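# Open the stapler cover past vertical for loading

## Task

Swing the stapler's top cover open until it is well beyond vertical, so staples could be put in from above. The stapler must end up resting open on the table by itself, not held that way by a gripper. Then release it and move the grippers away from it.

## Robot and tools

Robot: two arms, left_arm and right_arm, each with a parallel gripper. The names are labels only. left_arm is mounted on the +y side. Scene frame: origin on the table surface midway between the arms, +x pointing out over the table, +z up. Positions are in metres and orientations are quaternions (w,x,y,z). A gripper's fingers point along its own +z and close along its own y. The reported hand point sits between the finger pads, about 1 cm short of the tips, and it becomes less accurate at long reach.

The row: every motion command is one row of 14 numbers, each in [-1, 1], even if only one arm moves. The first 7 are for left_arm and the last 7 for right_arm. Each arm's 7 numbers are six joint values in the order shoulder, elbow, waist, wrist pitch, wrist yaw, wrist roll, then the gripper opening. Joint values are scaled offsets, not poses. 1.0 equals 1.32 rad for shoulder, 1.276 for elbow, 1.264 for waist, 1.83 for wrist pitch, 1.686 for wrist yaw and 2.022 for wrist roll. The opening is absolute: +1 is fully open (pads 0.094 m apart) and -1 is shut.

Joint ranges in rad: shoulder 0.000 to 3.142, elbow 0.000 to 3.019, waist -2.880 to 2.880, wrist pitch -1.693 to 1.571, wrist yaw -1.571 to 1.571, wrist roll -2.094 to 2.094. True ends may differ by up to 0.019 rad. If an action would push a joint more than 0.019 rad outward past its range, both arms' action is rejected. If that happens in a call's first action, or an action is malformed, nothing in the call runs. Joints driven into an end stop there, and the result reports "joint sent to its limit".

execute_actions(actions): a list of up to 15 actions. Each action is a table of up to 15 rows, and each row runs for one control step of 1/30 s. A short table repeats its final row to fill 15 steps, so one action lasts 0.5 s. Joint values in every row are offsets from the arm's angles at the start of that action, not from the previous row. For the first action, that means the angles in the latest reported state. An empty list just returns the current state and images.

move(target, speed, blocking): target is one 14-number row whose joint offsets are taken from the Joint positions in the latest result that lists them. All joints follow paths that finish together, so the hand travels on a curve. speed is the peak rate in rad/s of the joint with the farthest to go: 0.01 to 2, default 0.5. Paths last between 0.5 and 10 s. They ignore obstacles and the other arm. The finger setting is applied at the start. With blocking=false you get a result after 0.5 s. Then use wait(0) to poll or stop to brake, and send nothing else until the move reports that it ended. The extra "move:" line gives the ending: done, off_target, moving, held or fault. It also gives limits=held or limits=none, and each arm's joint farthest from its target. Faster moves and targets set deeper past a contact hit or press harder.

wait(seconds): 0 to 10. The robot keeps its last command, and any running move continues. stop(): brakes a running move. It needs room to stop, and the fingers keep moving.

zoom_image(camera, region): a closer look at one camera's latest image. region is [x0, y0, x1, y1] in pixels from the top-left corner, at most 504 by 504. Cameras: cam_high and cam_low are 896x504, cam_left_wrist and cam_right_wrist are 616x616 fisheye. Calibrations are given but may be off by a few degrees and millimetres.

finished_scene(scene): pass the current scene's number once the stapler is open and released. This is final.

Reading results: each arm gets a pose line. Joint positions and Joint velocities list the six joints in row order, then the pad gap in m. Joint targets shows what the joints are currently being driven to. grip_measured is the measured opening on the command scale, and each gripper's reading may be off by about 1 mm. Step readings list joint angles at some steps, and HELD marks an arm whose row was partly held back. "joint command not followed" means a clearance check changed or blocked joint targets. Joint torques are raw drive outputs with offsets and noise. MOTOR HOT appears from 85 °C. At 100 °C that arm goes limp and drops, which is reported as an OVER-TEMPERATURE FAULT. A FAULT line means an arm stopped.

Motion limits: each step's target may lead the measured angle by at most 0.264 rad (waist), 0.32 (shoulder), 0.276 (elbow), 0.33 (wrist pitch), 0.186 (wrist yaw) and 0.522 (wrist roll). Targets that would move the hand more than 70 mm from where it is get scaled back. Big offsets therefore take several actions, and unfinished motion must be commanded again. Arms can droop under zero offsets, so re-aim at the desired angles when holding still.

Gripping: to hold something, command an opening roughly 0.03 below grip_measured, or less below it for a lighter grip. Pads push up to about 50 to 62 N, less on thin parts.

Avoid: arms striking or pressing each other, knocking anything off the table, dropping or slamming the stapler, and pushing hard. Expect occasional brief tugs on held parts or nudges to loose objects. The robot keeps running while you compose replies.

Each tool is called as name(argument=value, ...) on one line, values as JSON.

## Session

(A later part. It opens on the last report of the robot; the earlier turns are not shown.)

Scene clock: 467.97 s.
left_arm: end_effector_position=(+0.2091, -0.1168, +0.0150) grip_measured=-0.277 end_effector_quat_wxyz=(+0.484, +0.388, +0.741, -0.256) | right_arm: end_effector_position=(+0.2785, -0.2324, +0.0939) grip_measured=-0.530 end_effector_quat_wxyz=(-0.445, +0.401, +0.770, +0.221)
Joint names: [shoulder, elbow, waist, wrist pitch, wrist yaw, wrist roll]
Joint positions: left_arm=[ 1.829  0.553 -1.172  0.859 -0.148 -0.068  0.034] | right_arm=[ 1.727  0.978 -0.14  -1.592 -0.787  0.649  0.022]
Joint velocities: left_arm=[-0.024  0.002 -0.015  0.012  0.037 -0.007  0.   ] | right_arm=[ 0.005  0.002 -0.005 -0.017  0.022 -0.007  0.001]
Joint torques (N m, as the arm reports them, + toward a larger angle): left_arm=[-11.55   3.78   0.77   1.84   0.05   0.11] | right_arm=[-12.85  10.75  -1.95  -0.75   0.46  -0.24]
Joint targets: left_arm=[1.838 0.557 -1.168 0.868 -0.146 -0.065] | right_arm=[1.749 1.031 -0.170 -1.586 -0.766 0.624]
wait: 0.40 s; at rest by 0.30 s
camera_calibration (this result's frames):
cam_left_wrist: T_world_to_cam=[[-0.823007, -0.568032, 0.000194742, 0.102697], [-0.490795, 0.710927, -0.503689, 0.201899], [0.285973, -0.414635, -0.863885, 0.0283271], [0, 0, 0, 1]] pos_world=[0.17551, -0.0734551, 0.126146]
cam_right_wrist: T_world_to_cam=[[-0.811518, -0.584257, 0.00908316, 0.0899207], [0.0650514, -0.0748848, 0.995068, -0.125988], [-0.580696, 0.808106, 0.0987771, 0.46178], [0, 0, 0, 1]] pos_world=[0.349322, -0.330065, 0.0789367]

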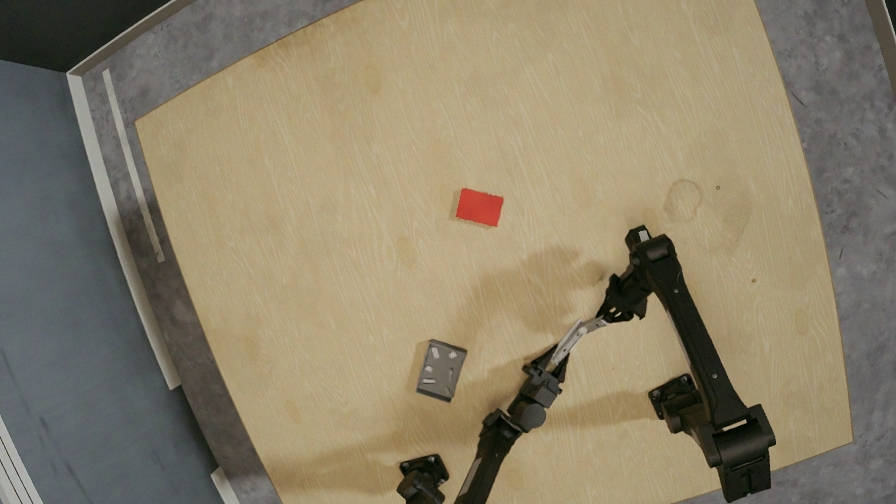

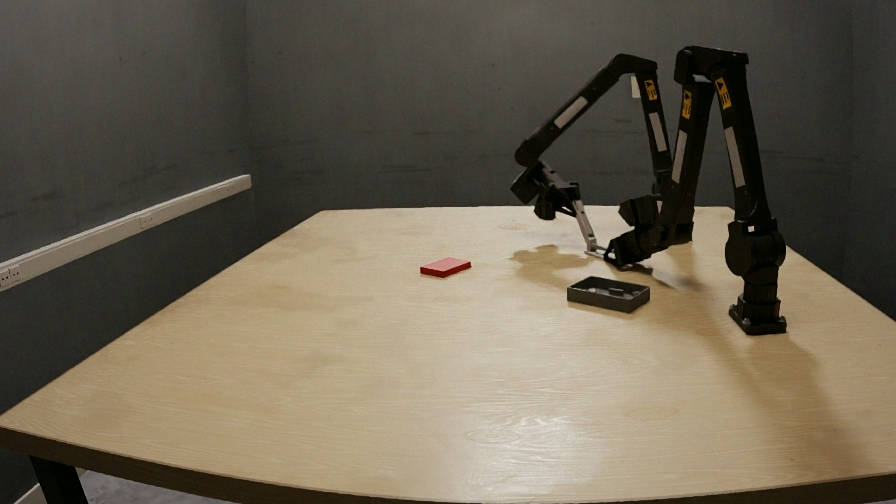

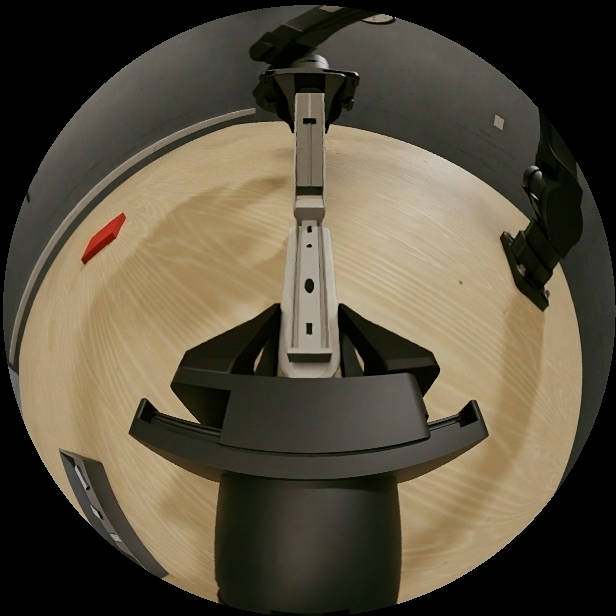

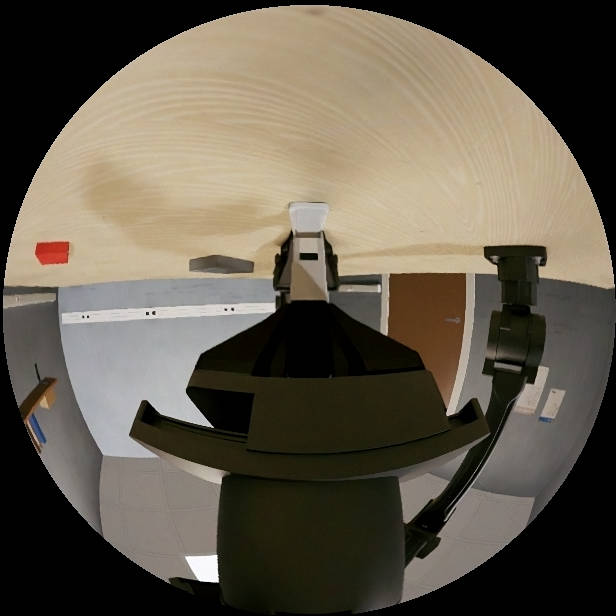

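execute_actions(actions=[[[0.0068,0.0031,0.0032,0.0049,0.0012,0.0015,-0.32, 0.0152,0.0405,-0.0208,0.0027,0.0108,-0.0110,-0.545],
[0.0068,0.0031,0.0032,0.0049,0.0012,0.0015,-0.32, 0.0137,0.0394,-0.0179,0.0022,0.0091,-0.0096,-0.545],
[0.0068,0.0031,0.0032,0.0049,0.0012,0.0015,-0.32, 0.0121,0.0384,-0.0150,0.0016,0.0075,-0.0082,-0.545],
[0.0068,0.0031,0.0032,0.0049,0.0012,0.0015,-0.32, 0.0106,0.0374,-0.0121,0.0011,0.0058,-0.0068,-0.542],
[0.0068,0.0031,0.0032,0.0049,0.0012,0.0015,-0.32, 0.0091,0.0363,-0.0092,0.0005,0.0041,-0.0054,-0.538],
[0.0068,0.0031,0.0032,0.0049,0.0012,0.0015,-0.32, 0.0076,0.0353,-0.0063,0.0,0.0024,-0.004,-0.534],
[0.0068,0.0031,0.0032,0.0049,0.0012,0.0015,-0.32, 0.0076,0.0353,-0.0063,0.0,0.0024,-0.004,-0.53],
[0.0068,0.0031,0.0032,0.0049,0.0012,0.0015,-0.32, 0.0076,0.0353,-0.0063,0.0,0.0024,-0.004,-0.524],
[0.0068,0.0031,0.0032,0.0049,0.0012,0.0015,-0.32, 0.0076,0.0353,-0.0063,0.0,0.0024,-0.004,-0.515],
[0.0068,0.0031,0.0032,0.0049,0.0012,0.0015,-0.32, 0.0076,0.0353,-0.0063,0.0,0.0024,-0.004,-0.50],
[0.0068,0.0031,0.0032,0.0049,0.0012,0.0015,-0.32, 0.0076,0.0353,-0.0063,0.0,0.0024,-0.004,-0.47],
[0.0068,0.0031,0.0032,0.0049,0.0012,0.0015,-0.32, 0.0076,0.0353,-0.0063,0.0,0.0024,-0.004,-0.43],
[0.0068,0.0031,0.0032,0.0049,0.0012,0.0015,-0.32, 0.0076,0.0353,-0.0063,0.0,0.0024,-0.004,-0.38],
[0.0068,0.0031,0.0032,0.0049,0.0012,0.0015,-0.32, 0.0076,0.0353,-0.0063,0.0,0.0024,-0.004,-0.32],
[0.0068,0.0031,0.0032,0.0049,0.0012,0.0015,-0.32, 0.0076,0.0353,-0.0063,0.0,0.0024,-0.004,-0.26]],
[[0.0068,0.0031,0.0032,0.0049,0.0012,0.0015,-0.32, 0.004,0.0353,-0.004,0.0,0.0,0.0,-0.20],
[0.0068,0.0031,0.0032,0.0049,0.0012,0.0015,-0.32, -0.001,0.0353,-0.004,0.0,0.0,0.0,-0.14],
[0.0068,0.0031,0.0032,0.0049,0.0012,0.0015,-0.32, -0.008,0.0353,-0.004,0.0,0.0,0.0,-0.08],
[0.0068,0.0031,0.0032,0.0049,0.0012,0.0015,-0.32, -0.017,0.0353,-0.004,0.0,0.0,0.0,-0.02],
[0.0068,0.0031,0.0032,0.0049,0.0012,0.0015,-0.32, -0.027,0.0353,-0.004,0.0,0.0,0.0,0.04],
[0.0068,0.0031,0.0032,0.0049,0.0012,0.0015,-0.32, -0.038,0.0353,-0.004,0.0,0.0,0.0,0.10],
[0.0068,0.0031,0.0032,0.0049,0.0012,0.0015,-0.32, -0.050,0.0353,-0.004,0.0,0.0,0.0,0.15],
[0.0068,0.0031,0.0032,0.0049,0.0012,0.0015,-0.32, -0.062,0.0353,-0.004,0.0,0.0,0.0,0.20],
[0.0068,0.0031,0.0032,0.0049,0.0012,0.0015,-0.32, -0.074,0.0353,-0.004,0.0,0.0,0.0,0.20],
[0.0068,0.0031,0.0032,0.0049,0.0012,0.0015,-0.32, -0.086,0.0353,-0.004,0.0,0.0,0.0,0.20],
[0.0068,0.0031,0.0032,0.0049,0.0012,0.0015,-0.32, -0.098,0.0353,-0.004,0.0,0.0,0.0,0.20],
[0.0068,0.0031,0.0032,0.0049,0.0012,0.0015,-0.32, -0.110,0.0353,-0.004,0.0,0.0,0.0,0.20],
[0.0068,0.0031,0.0032,0.0049,0.0012,0.0015,-0.32, -0.122,0.0353,-0.004,0.0,0.0,0.0,0.20],
[0.0068,0.0031,0.0032,0.0049,0.0012,0.0015,-0.32, -0.134,0.0353,-0.004,0.0,0.0,0.0,0.20],
[0.0068,0.0031,0.0032,0.0049,0.0012,0.0015,-0.32, -0.146,0.0353,-0.004,0.0,0.0,0.0,0.20]],
[[0.0068,0.0031,0.0032,0.0049,0.0012,0.0015,-0.32, -0.055,0.0353,-0.008,0.0,0.0,0.0,0.20],
[0.0068,0.0031,0.0032,0.0049,0.0012,0.0015,-0.32, -0.067,0.0353,-0.014,0.0,0.0,0.0,0.20],
[0.0068,0.0031,0.0032,0.0049,0.0012,0.0015,-0.32, -0.079,0.0353,-0.022,0.0,0.0,0.0,0.20],
[0.0068,0.0031,0.0032,0.0049,0.0012,0.0015,-0.32, -0.090,0.0353,-0.032,0.0,0.0,0.0,0.20],
[0.0068,0.0031,0.0032,0.0049,0.0012,0.0015,-0.32, -0.100,0.0353,-0.044,0.0,0.0,0.0,0.20],
[0.0068,0.0031,0.0032,0.0049,0.0012,0.0015,-0.32, -0.109,0.0353,-0.057,0.0,0.0,0.0,0.20],
[0.0068,0.0031,0.0032,0.0049,0.0012,0.0015,-0.32, -0.117,0.0353,-0.071,0.0,0.0,0.0,0.20],
[0.0068,0.0031,0.0032,0.0049,0.0012,0.0015,-0.32, -0.124,0.0353,-0.085,0.0,0.0,0.0,0.20],
[0.0068,0.0031,0.0032,0.0049,0.0012,0.0015,-0.32, -0.130,0.0353,-0.099,0.0,0.0,0.0,0.20],
[0.0068,0.0031,0.0032,0.0049,0.0012,0.0015,-0.32, -0.135,0.0353,-0.113,0.0,0.0,0.0,0.20],
[0.0068,0.0031,0.0032,0.0049,0.0012,0.0015,-0.32, -0.139,0.0353,-0.127,0.0,0.0,0.0,0.20],
[0.0068,0.0031,0.0032,0.0049,0.0012,0.0015,-0.32, -0.142,0.0353,-0.141,0.0,0.0,0.0,0.20],
[0.0068,0.0031,0.0032,0.0049,0.0012,0.0015,-0.32, -0.144,0.0353,-0.155,0.0,0.0,0.0,0.20],
[0.0068,0.0031,0.0032,0.0049,0.0012,0.0015,-0.32, -0.145,0.0353,-0.169,0.0,0.0,0.0,0.20],
[0.0068,0.0031,0.0032,0.0049,0.0012,0.0015,-0.32, -0.146,0.0353,-0.183,0.0,0.0,0.0,0.20]]])

Scene clock: 494.83 s.
left_arm: end_effector_position=(+0.2090, -0.1167, +0.0146) grip_measured=-0.277 end_effector_quat_wxyz=(+0.484, +0.388, +0.741, -0.255) | right_arm: end_effector_position=(+0.3055, -0.2925, +0.1941) grip_measured=+0.198 end_effector_quat_wxyz=(-0.267, +0.432, +0.799, +0.322)
Joint names: [shoulder, elbow, waist, wrist pitch, wrist yaw, wrist roll]
Joint positions: left_arm=[ 1.829  0.553 -1.172  0.859 -0.147 -0.068  0.034] | right_arm=[ 1.391  1.012 -0.336 -1.594 -0.786  0.649  0.056]
Joint velocities: left_arm=[ 0.005  0.002 -0.024  0.007 -0.051 -0.022  0.   ] | right_arm=[-0.034  0.002 -0.532  0.002  0.037 -0.007 -0.   ]
Joint torques (N m, as the arm reports them, + toward a larger angle): left_arm=[-11.21   3.91   1.02   1.92   0.06   0.1 ] | right_arm=[-12.22  11.78   0.56  -0.39  -0.55   0.  ]
Joint targets: left_arm=[1.838 0.557 -1.168 0.868 -0.145 -0.065] | right_arm=[1.384 1.048 -0.372 -1.594 -0.786 0.649]
Step readings (joint positions; steps 1 to 15: 1st action; 16 to 30: 2nd action; 31 to 45: 3rd action):
0: left_arm=[1.829 0.553 -1.172 0.859 -0.148 -0.068] | right_arm=[1.727 0.978 -0.140 -1.592 -0.787 0.649]
1: left_arm=[1.829 0.553 -1.172 0.859 -0.148 -0.068] | right_arm=[1.727 0.978 -0.140 -1.592 -0.787 0.649]
2: left_arm=[1.829 0.553 -1.172 0.859 -0.148 -0.068] | right_arm=[1.727 0.978 -0.140 -1.593 -0.787 0.649]
4: left_arm=[1.829 0.553 -1.172 0.859 -0.148 -0.068] | right_arm=[1.727 0.978 -0.140 -1.593 -0.788 0.649]
8: left_arm=[1.829 0.553 -1.172 0.859 -0.148 -0.068] | right_arm=[1.727 0.978 -0.140 -1.594 -0.789 0.649]
15: left_arm=[1.829 0.553 -1.172 0.859 -0.147 -0.068] | right_arm=[1.727 0.990 -0.141 -1.594 -0.786 0.649]
16: left_arm=[1.829 0.553 -1.172 0.859 -0.147 -0.068] | right_arm=[1.727 0.993 -0.141 -1.594 -0.786 0.649]
17: left_arm=[1.829 0.553 -1.172 0.859 -0.147 -0.068] | right_arm=[1.727 0.996 -0.141 -1.594 -0.786 0.649]
19: left_arm=[1.829 0.553 -1.172 0.859 -0.147 -0.068] | right_arm=[1.727 1.001 -0.141 -1.594 -0.786 0.649]
23: left_arm=[1.829 0.553 -1.172 0.859 -0.147 -0.068] | right_arm=[1.705 1.003 -0.141 -1.594 -0.786 0.649]
30: left_arm=[1.829 0.553 -1.172 0.859 -0.147 -0.068] | right_arm=[1.577 1.003 -0.141 -1.594 -0.786 0.649]
31: left_arm=[1.829 0.553 -1.172 0.859 -0.147 -0.068] | right_arm=[1.557 1.003 -0.141 -1.594 -0.786 0.649]
32: left_arm=[1.829 0.553 -1.172 0.859 -0.147 -0.068] | right_arm=[1.537 1.004 -0.142 -1.594 -0.786 0.649]
34: left_arm=[1.829 0.553 -1.172 0.859 -0.147 -0.068] | right_arm=[1.498 1.007 -0.148 -1.594 -0.786 0.649]
38: left_arm=[1.829 0.553 -1.172 0.859 -0.147 -0.068] | right_arm=[1.433 1.012 -0.197 -1.594 -0.786 0.649]
45: Joint positions above
camera_calibration (this result's frames):
cam_left_wrist: T_world_to_cam=[[-0.823205, -0.567745, 0.00022396, 0.10272], [-0.490781, 0.711412, -0.503017, 0.201673], [0.285426, -0.414196, -0.864276, 0.0282126], [0, 0, 0, 1]] pos_world=[0.175484, -0.0734686, 0.125806]
cam_right_wrist: T_world_to_cam=[[-0.858498, -0.424221, -0.288127, 0.194679], [-0.307918, -0.0228701, 0.951138, -0.0942432], [-0.410082, 0.90527, -0.110991, 0.533192], [0, 0, 0, 1]] pos_world=[0.356765, -0.402251, 0.20491]

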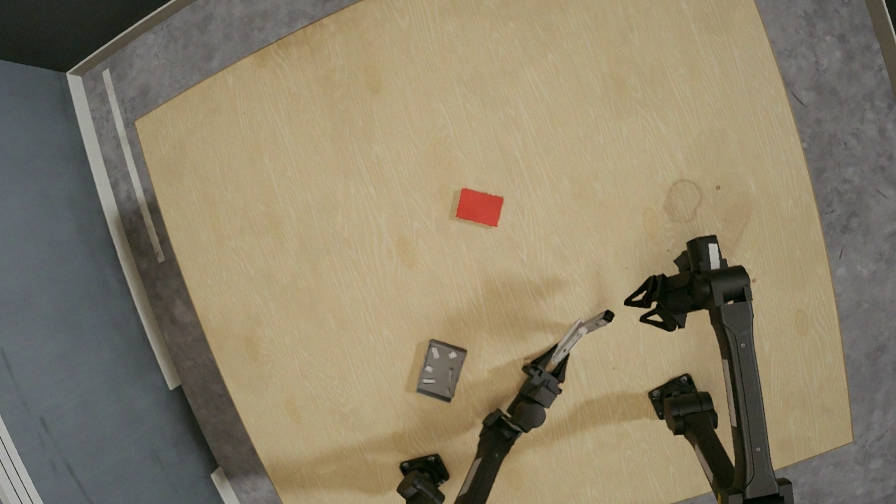

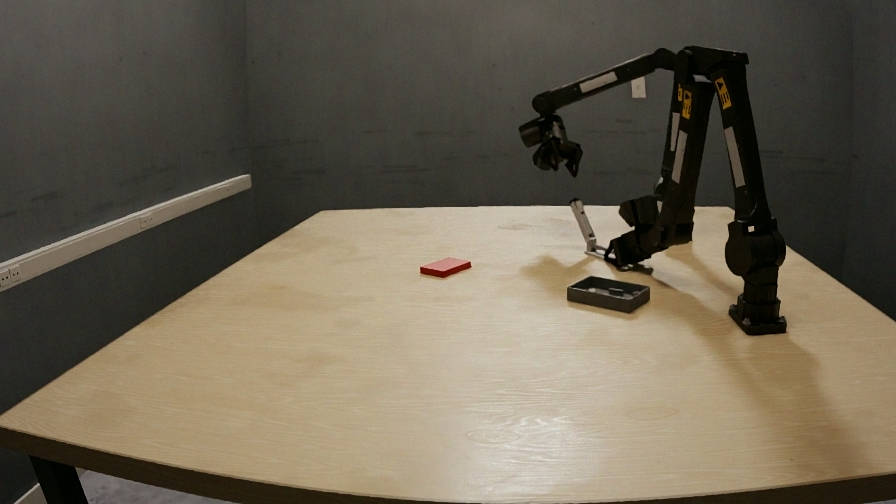

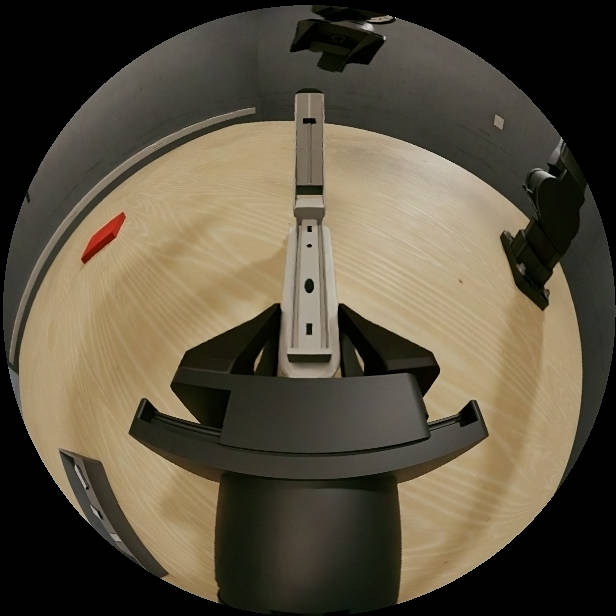

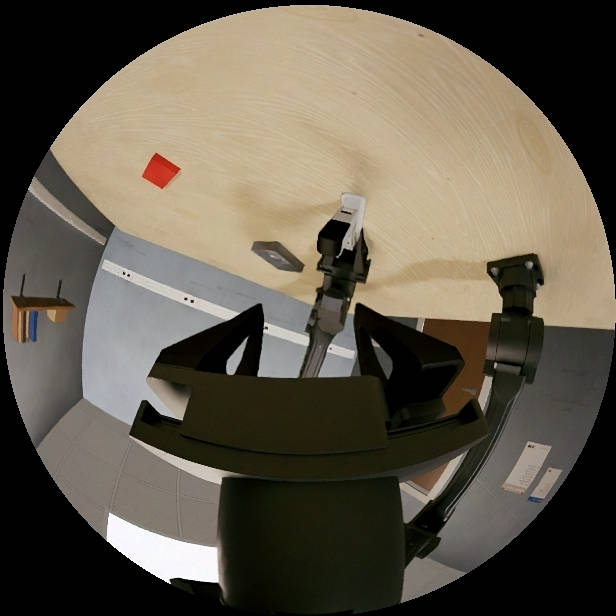

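execute_actions(actions=[])

zoom_image(camera="cam_low", region=[520, 150, 720, 290])

Scene clock: 496.23 s.
left_arm: end_effector_position=(+0.2090, -0.1167, +0.0146) grip_measured=-0.277 end_effector_quat_wxyz=(+0.484, +0.388, +0.741, -0.255) | right_arm: end_effector_position=(+0.3080, -0.3056, +0.1941) grip_measured=+0.198 end_effector_quat_wxyz=(-0.261, +0.449, +0.790, +0.327)
Joint names: [shoulder, elbow, waist, wrist pitch, wrist yaw, wrist roll]
Joint positions: left_arm=[ 1.829  0.553 -1.172  0.859 -0.147 -0.068  0.034] | right_arm=[ 1.391  1.012 -0.378 -1.594 -0.786  0.649  0.056]
Joint velocities: left_arm=[-0.005  0.007 -0.005  0.002 -0.022  0.066  0.   ] | right_arm=[ 0.005 -0.012  0.005  0.007 -0.007 -0.007  0.001]
Joint torques (N m, as the arm reports them, + toward a larger angle): left_arm=[-11.49   3.87   0.82   1.92   0.05   0.09] | right_arm=[-12.37  11.77   1.09  -0.4   -0.55   0.  ]
Joint targets: left_arm=[1.838 0.557 -1.168 0.868 -0.145 -0.065] | right_arm=[1.384 1.048 -0.372 -1.594 -0.786 0.649]
camera_calibration (this result's frames):
cam_left_wrist: T_world_to_cam=[[-0.823205, -0.567745, 0.00022396, 0.10272], [-0.490781, 0.711412, -0.503017, 0.201673], [0.285426, -0.414196, -0.864276, 0.0282126], [0, 0, 0, 1]] pos_world=[0.175484, -0.0734686, 0.125806]
cam_right_wrist: T_world_to_cam=[[-0.875242, -0.388502, -0.288127, 0.207361], [-0.308598, -0.0101683, 0.951138, -0.0896786], [-0.372449, 0.921392, -0.110991, 0.539385], [0, 0, 0, 1]] pos_world=[0.35471, -0.417336, 0.20491]

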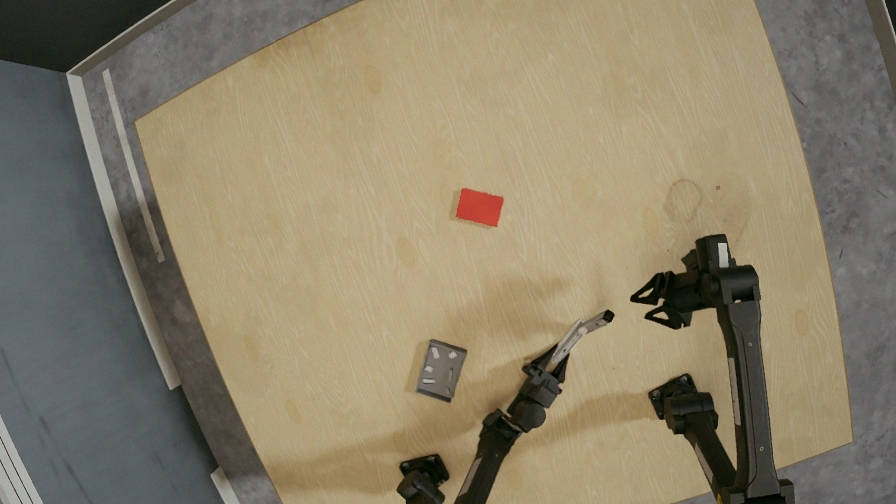

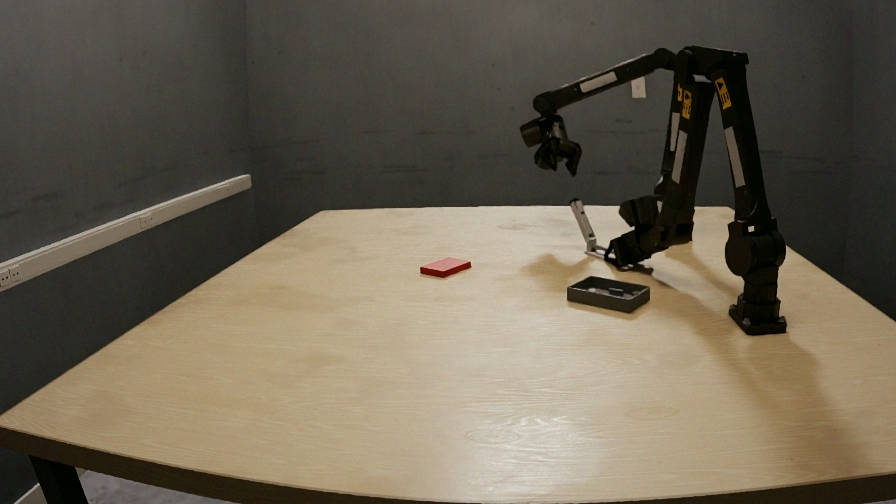

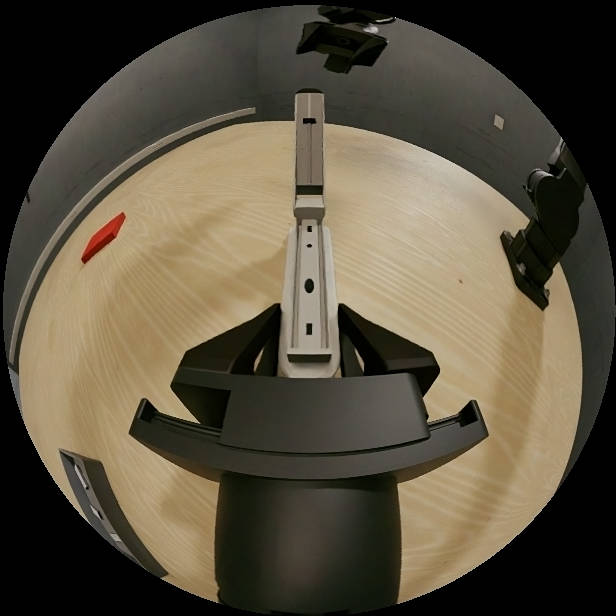

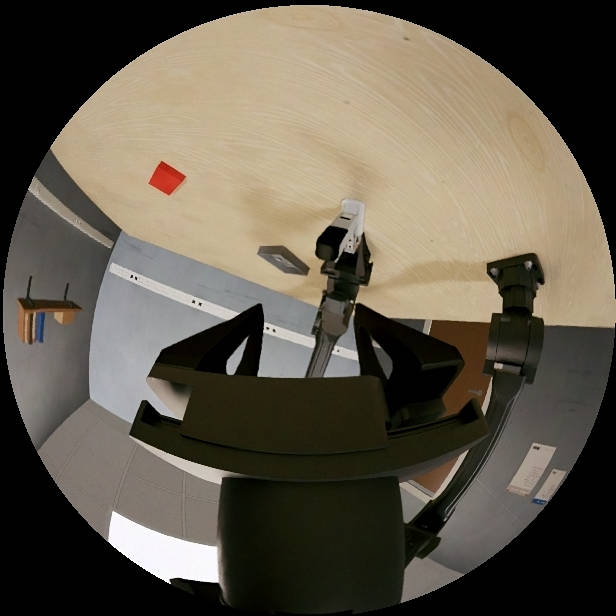

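Region (520, 150, 720, 290) of cam_low's 896x504 image, scaled by 2.520, with more detail than that image has; it fills the top 353 rows of this view, and the rest is white.

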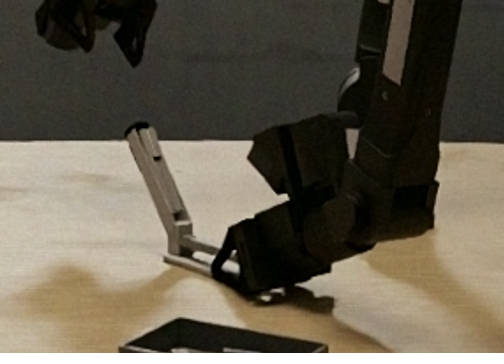

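execute_actions(actions=[[[0.005,0.003,0.0024,0.0037,0.0009,0.001,-0.32, -0.005,0.028,0.0,0,0,0,0.20],
[0.003,0.003,0.0016,0.0025,0.0006,0.001,-0.31, -0.005,0.028,-0.006,0,0,0,0.20],
[0.001,0.003,0.0008,0.0012,0.0003,0.0,-0.30, -0.005,0.028,-0.014,0,0,0,0.20],
[-0.001,0.003,0.0,0.0,0.0,0.0,-0.29, -0.005,0.028,-0.024,0,0,0,0.20],
[-0.003,0.003,0.0,0.0,0.0,0.0,-0.28, -0.005,0.028,-0.036,0,0,0,0.20],
[-0.005,0.003,0.0,0.0,0.0,0.0,-0.27, -0.005,0.028,-0.049,0,0,0,0.20],
[-0.006,0.003,0.0,0.0,0.0,0.0,-0.255, -0.005,0.028,-0.062,0,0,0,0.20],
[-0.007,0.003,0.0,0.0,0.0,0.0,-0.23, -0.005,0.028,-0.075,0,0,0,0.20],
[-0.008,0.003,0.0,0.0,0.0,0.0,-0.19, -0.005,0.028,-0.088,0,0,0,0.20],
[-0.009,0.003,0.0,0.0,0.0,0.0,-0.14, -0.005,0.028,-0.101,0,0,0,0.20],
[-0.010,0.003,0.0,0.0,0.0,0.0,-0.08, -0.005,0.028,-0.114,0,0,0,0.20],
[-0.011,0.003,0.0,0.0,0.0,0.0,-0.02, -0.005,0.028,-0.127,0,0,0,0.20],
[-0.012,0.003,0.0,0.0,0.0,0.0,0.04, -0.005,0.028,-0.140,0,0,0,0.20],
[-0.013,0.003,0.0,0.0,0.0,0.0,0.10, -0.005,0.028,-0.153,0,0,0,0.20],
[-0.014,0.003,0.0,0.0,0.0,0.0,0.16, -0.005,0.028,-0.166,0,0,0,0.20]],
[[-0.016,0.002,0.0,0.0,0.0,0.0,0.22, -0.005,0.028,-0.040,0,0,0,0.20],
[-0.021,0.001,0.0,0.0,0.0,0.0,0.28, -0.005,0.028,-0.051,0,0,0,0.20],
[-0.028,0.0,0.0,0.0,0.0,0.0,0.34, -0.005,0.028,-0.061,0,0,0,0.20],
[-0.037,-0.002,0.0,0.0,0.0,0.0,0.40, -0.005,0.028,-0.070,0,0,0,0.20],
[-0.048,-0.004,0.0,0.0,0.0,0.0,0.40, -0.005,0.028,-0.078,0,0,0,0.20],
[-0.060,-0.006,0.0,0.0,0.0,0.0,0.40, -0.005,0.028,-0.085,0,0,0,0.20],
[-0.072,-0.008,0.0,0.0,0.0,0.0,0.40, -0.005,0.028,-0.091,0,0,0,0.20],
[-0.084,-0.010,0.0,0.0,0.0,0.0,0.40, -0.005,0.028,-0.096,0,0,0,0.20],
[-0.096,-0.012,0.0,0.0,0.0,0.0,0.40, -0.005,0.028,-0.100,0,0,0,0.20],
[-0.108,-0.014,0.0,0.0,0.0,0.0,0.40, -0.005,0.028,-0.103,0,0,0,0.20],
[-0.120,-0.016,0.0,0.0,0.0,0.0,0.40, -0.005,0.028,-0.105,0,0,0,0.20],
[-0.132,-0.018,0.0,0.0,0.0,0.0,0.40, -0.005,0.028,-0.106,0,0,0,0.20],
[-0.144,-0.020,0.0,0.0,0.0,0.0,0.40, -0.005,0.028,-0.106,0,0,0,0.20],
[-0.156,-0.020,0.0,0.0,0.0,0.0,0.40, -0.005,0.028,-0.106,0,0,0,0.20],
[-0.168,-0.020,0.0,0.0,0.0,0.0,0.40, -0.005,0.028,-0.106,0,0,0,0.20]],
[[-0.046,0.010,0.004,0.0,0.0,0.0,0.40, -0.005,0.028,0.0,0,0,0,0.20],
[-0.057,0.010,0.010,0.0,0.0,0.0,0.40, -0.005,0.028,0.0,0,0,0,0.20],
[-0.067,0.010,0.018,0.0,0.0,0.0,0.40, -0.005,0.028,0.0,0,0,0,0.20],
[-0.076,0.010,0.028,0.0,0.0,0.0,0.40, -0.005,0.028,0.0,0,0,0,0.20],
[-0.084,0.010,0.040,0.0,0.0,0.0,0.40, -0.005,0.028,0.0,0,0,0,0.20],
[-0.091,0.010,0.054,0.0,0.0,0.0,0.40, -0.005,0.028,0.0,0,0,0,0.20],
[-0.097,0.010,0.069,0.0,0.0,0.0,0.40, -0.005,0.028,0.0,0,0,0,0.20],
[-0.102,0.010,0.084,0.0,0.0,0.0,0.40, -0.005,0.028,0.0,0,0,0,0.20],
[-0.106,0.010,0.099,0.0,0.0,0.0,0.40, -0.005,0.028,0.0,0,0,0,0.20],
[-0.109,0.010,0.114,0.0,0.0,0.0,0.40, -0.005,0.028,0.0,0,0,0,0.20],
[-0.111,0.010,0.129,0.0,0.0,0.0,0.40, -0.005,0.028,0.0,0,0,0,0.20],
[-0.112,0.010,0.144,0.0,0.0,0.0,0.40, -0.005,0.028,0.0,0,0,0,0.20],
[-0.112,0.010,0.159,0.0,0.0,0.0,0.40, -0.005,0.028,0.0,0,0,0,0.20],
[-0.112,0.010,0.174,0.0,0.0,0.0,0.40, -0.005,0.028,0.0,0,0,0,0.20],
[-0.112,0.010,0.189,0.0,0.0,0.0,0.40, -0.005,0.028,0.0,0,0,0,0.20]],
[[-0.004,0.012,0.042,0.0,0.0,0.0,0.40, -0.005,0.028,0.0,0,0,0,0.20],
[-0.004,0.012,0.056,0.0,0.0,0.0,0.40, -0.005,0.028,0.0,0,0,0,0.20],
[-0.004,0.012,0.069,0.0,0.0,0.0,0.40, -0.005,0.028,0.0,0,0,0,0.20],
[-0.004,0.012,0.081,0.0,0.0,0.0,0.40, -0.005,0.028,0.0,0,0,0,0.20],
[-0.004,0.012,0.092,0.0,0.0,0.0,0.40, -0.005,0.028,0.0,0,0,0,0.20],
[-0.004,0.012,0.102,0.0,0.0,0.0,0.40, -0.005,0.028,0.0,0,0,0,0.20],
[-0.004,0.012,0.111,0.0,0.0,0.0,0.40, -0.005,0.028,0.0,0,0,0,0.20],
[-0.004,0.012,0.119,0.0,0.0,0.0,0.40, -0.005,0.028,0.0,0,0,0,0.20],
[-0.004,0.012,0.126,0.0,0.0,0.0,0.40, -0.005,0.028,0.0,0,0,0,0.20],
[-0.004,0.012,0.132,0.0,0.0,0.0,0.40, -0.005,0.028,0.0,0,0,0,0.20],
[-0.004,0.012,0.137,0.0,0.0,0.0,0.40, -0.005,0.028,0.0,0,0,0,0.20],
[-0.004,0.012,0.141,0.0,0.0,0.0,0.40, -0.005,0.028,0.0,0,0,0,0.20],
[-0.004,0.012,0.144,0.0,0.0,0.0,0.40, -0.005,0.028,0.0,0,0,0,0.20],
[-0.004,0.012,0.146,0.0,0.0,0.0,0.40, -0.005,0.028,0.0,0,0,0,0.20],
[-0.004,0.012,0.147,0.0,0.0,0.0,0.40, -0.005,0.028,0.0,0,0,0,0.20]]])

Scene clock: 520.73 s.
left_arm: end_effector_position=(+0.3630, -0.0014, +0.1697) grip_measured=+0.398 end_effector_quat_wxyz=(+0.630, +0.205, +0.717, -0.217) | right_arm: end_effector_position=(+0.3096, -0.4038, +0.1941) grip_measured=+0.198 end_effector_quat_wxyz=(-0.208, +0.563, +0.712, +0.363)
Joint names: [shoulder, elbow, waist, wrist pitch, wrist yaw, wrist roll]
Joint positions: left_arm=[ 1.51   0.538 -0.801  0.859 -0.147 -0.068  0.066] | right_arm=[ 1.391  1.012 -0.683 -1.594 -0.786  0.649  0.056]
Joint velocities: left_arm=[ 0.005  0.007  0.083 -0.002  0.007  0.007 -0.   ] | right_arm=[-0.015  0.002 -0.015  0.002  0.007 -0.051 -0.001]
Joint torques (N m, as the arm reports them, + toward a larger angle): left_arm=[-10.73   6.96   0.93   1.65  -0.03   0.08] | right_arm=[-12.33  11.77   0.64  -0.41  -0.55   0.  ]
Joint targets: left_arm=[1.504 0.554 -0.789 0.859 -0.147 -0.068] | right_arm=[1.385 1.048 -0.683 -1.594 -0.786 0.649]
Step readings (joint positions; steps 1 to 15: 1st action; 16 to 30: 2nd action; 31 to 45: 3rd action; 46 to 60: 4th action):
0: left_arm=[1.829 0.553 -1.172 0.859 -0.147 -0.068] | right_arm=[1.391 1.012 -0.378 -1.594 -0.786 0.649]
1: left_arm=[1.829 0.553 -1.172 0.859 -0.147 -0.068] | right_arm=[1.391 1.012 -0.378 -1.594 -0.786 0.649]
2: left_arm=[1.829 0.553 -1.172 0.859 -0.147 -0.068] | right_arm=[1.391 1.012 -0.378 -1.594 -0.786 0.649]
4: left_arm=[1.829 0.553 -1.172 0.859 -0.147 -0.068] | right_arm=[1.391 1.012 -0.380 -1.594 -0.786 0.649]
8: left_arm=[1.829 0.553 -1.172 0.859 -0.147 -0.068] | right_arm=[1.391 1.012 -0.422 -1.594 -0.786 0.649]
15: left_arm=[1.829 0.553 -1.172 0.859 -0.147 -0.068] | right_arm=[1.391 1.012 -0.554 -1.594 -0.786 0.649]
16: left_arm=[1.829 0.553 -1.172 0.859 -0.147 -0.068] | right_arm=[1.391 1.012 -0.570 -1.594 -0.786 0.649]
17: left_arm=[1.828 0.553 -1.172 0.859 -0.147 -0.068] | right_arm=[1.391 1.012 -0.586 -1.594 -0.786 0.649]
19: left_arm=[1.822 0.553 -1.172 0.859 -0.147 -0.068] | right_arm=[1.391 1.012 -0.616 -1.594 -0.786 0.649]
23: left_arm=[1.777 0.552 -1.172 0.859 -0.147 -0.068] | right_arm=[1.391 1.012 -0.659 -1.594 -0.786 0.649]
30: left_arm=[1.647 0.538 -1.172 0.859 -0.147 -0.068] | right_arm=[1.391 1.012 -0.683 -1.594 -0.786 0.649]
31: left_arm=[1.631 0.538 -1.172 0.859 -0.147 -0.068] | right_arm=[1.391 1.012 -0.683 -1.594 -0.786 0.649]
32: left_arm=[1.615 0.538 -1.172 0.859 -0.147 -0.068] | right_arm=[1.391 1.012 -0.683 -1.594 -0.786 0.649]
34: left_arm=[1.584 0.538 -1.169 0.859 -0.147 -0.068] | right_arm=[1.391 1.012 -0.683 -1.594 -0.786 0.649]
38: left_arm=[1.535 0.538 -1.127 0.859 -0.147 -0.068] | right_arm=[1.391 1.012 -0.683 -1.594 -0.786 0.649]
45: left_arm=[1.510 0.538 -0.975 0.859 -0.147 -0.068] | right_arm=[1.391 1.012 -0.683 -1.594 -0.786 0.649]
46: left_arm=[1.510 0.538 -0.956 0.859 -0.147 -0.068] | right_arm=[1.391 1.012 -0.683 -1.594 -0.786 0.649]
47: left_arm=[1.510 0.538 -0.938 0.859 -0.147 -0.068] | right_arm=[1.391 1.012 -0.683 -1.594 -0.786 0.649]
49: left_arm=[1.510 0.538 -0.907 0.859 -0.147 -0.068] | right_arm=[1.391 1.012 -0.683 -1.594 -0.786 0.649]
53: left_arm=[1.510 0.538 -0.853 0.859 -0.147 -0.068] | right_arm=[1.391 1.012 -0.683 -1.594 -0.786 0.649]
60: Joint positions above
camera_calibration (this result's frames):
cam_left_wrist: T_world_to_cam=[[-0.566981, -0.82229, 0.048701, 0.193392], [-0.577108, 0.354346, -0.735789, 0.343538], [0.587775, -0.445284, -0.675457, 0.0242096], [0, 0, 0, 1]] pos_world=[0.293678, 0.0480727, 0.259706]
cam_right_wrist: T_world_to_cam=[[-0.951531, -0.10757, -0.288127, 0.307682], [-0.297394, 0.0830246, 0.951138, -0.0560206], [-0.0783924, 0.990725, -0.110991, 0.567391], [0, 0, 0, 1]] pos_world=[0.320588, -0.52438, 0.20491]

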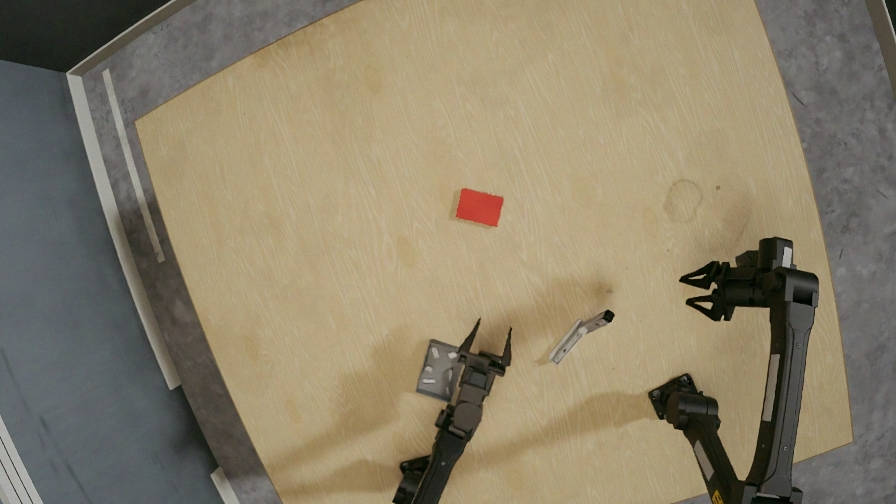

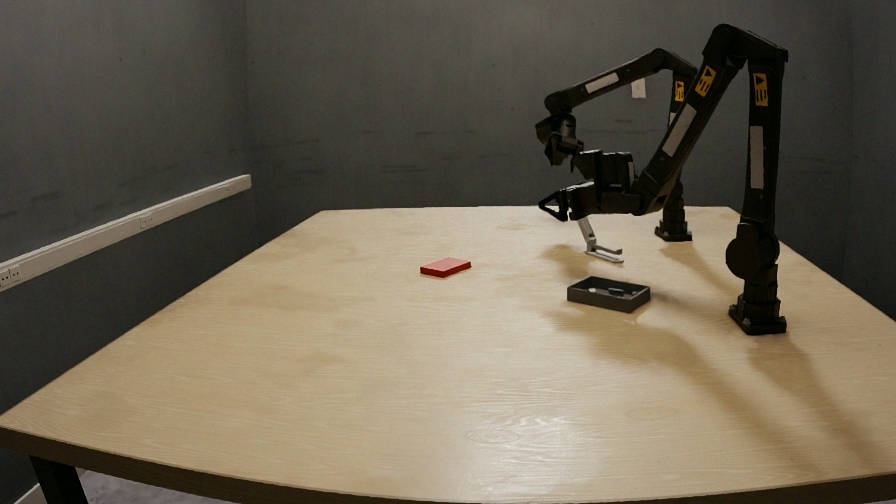

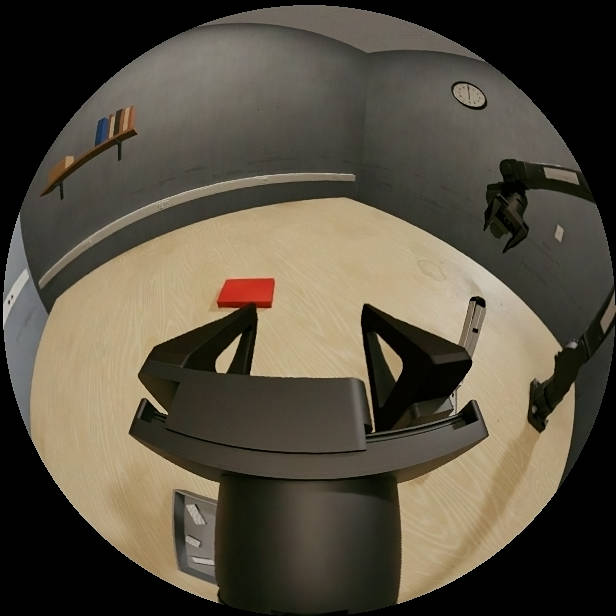

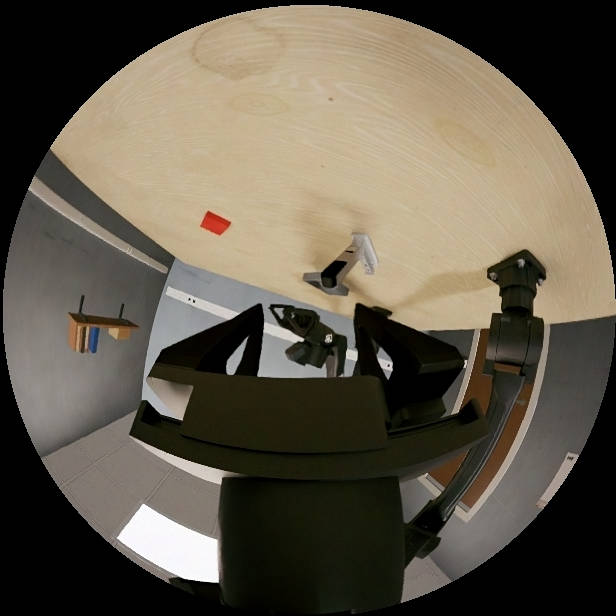

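zoom_image(camera="cam_high", region=[520, 280, 660, 390])

zoom_image(camera="cam_low", region=[530, 170, 690, 290])

Region (520, 280, 660, 390) of cam_high's 896x504 image, scaled by 3.600, with more detail than that image has; it fills the top 396 rows of this view, and the rest is white.

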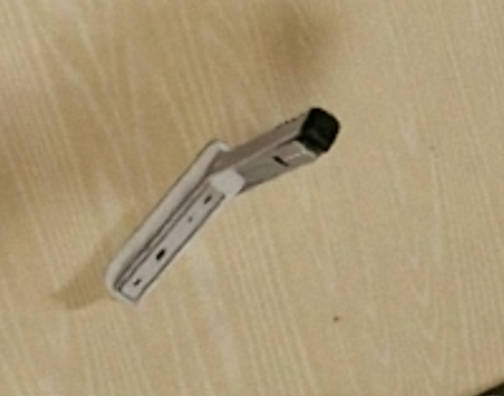

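Region (530, 170, 690, 290) of cam_low's 896x504 image, scaled by 3.150, with more detail than that image has; it fills the top 378 rows of this view, and the rest is white.

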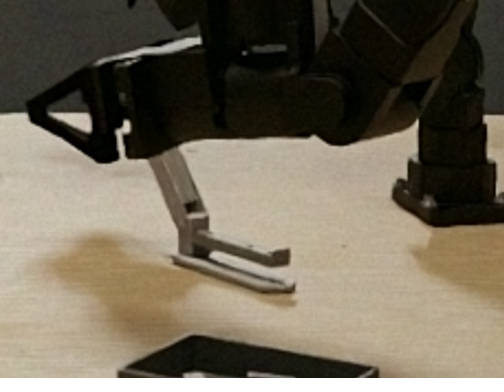

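The stapler is standing on its base with the cover tilted well past upright, and both arms are clear.

finished_scene(scene=2)

The scene is finished: the task was done.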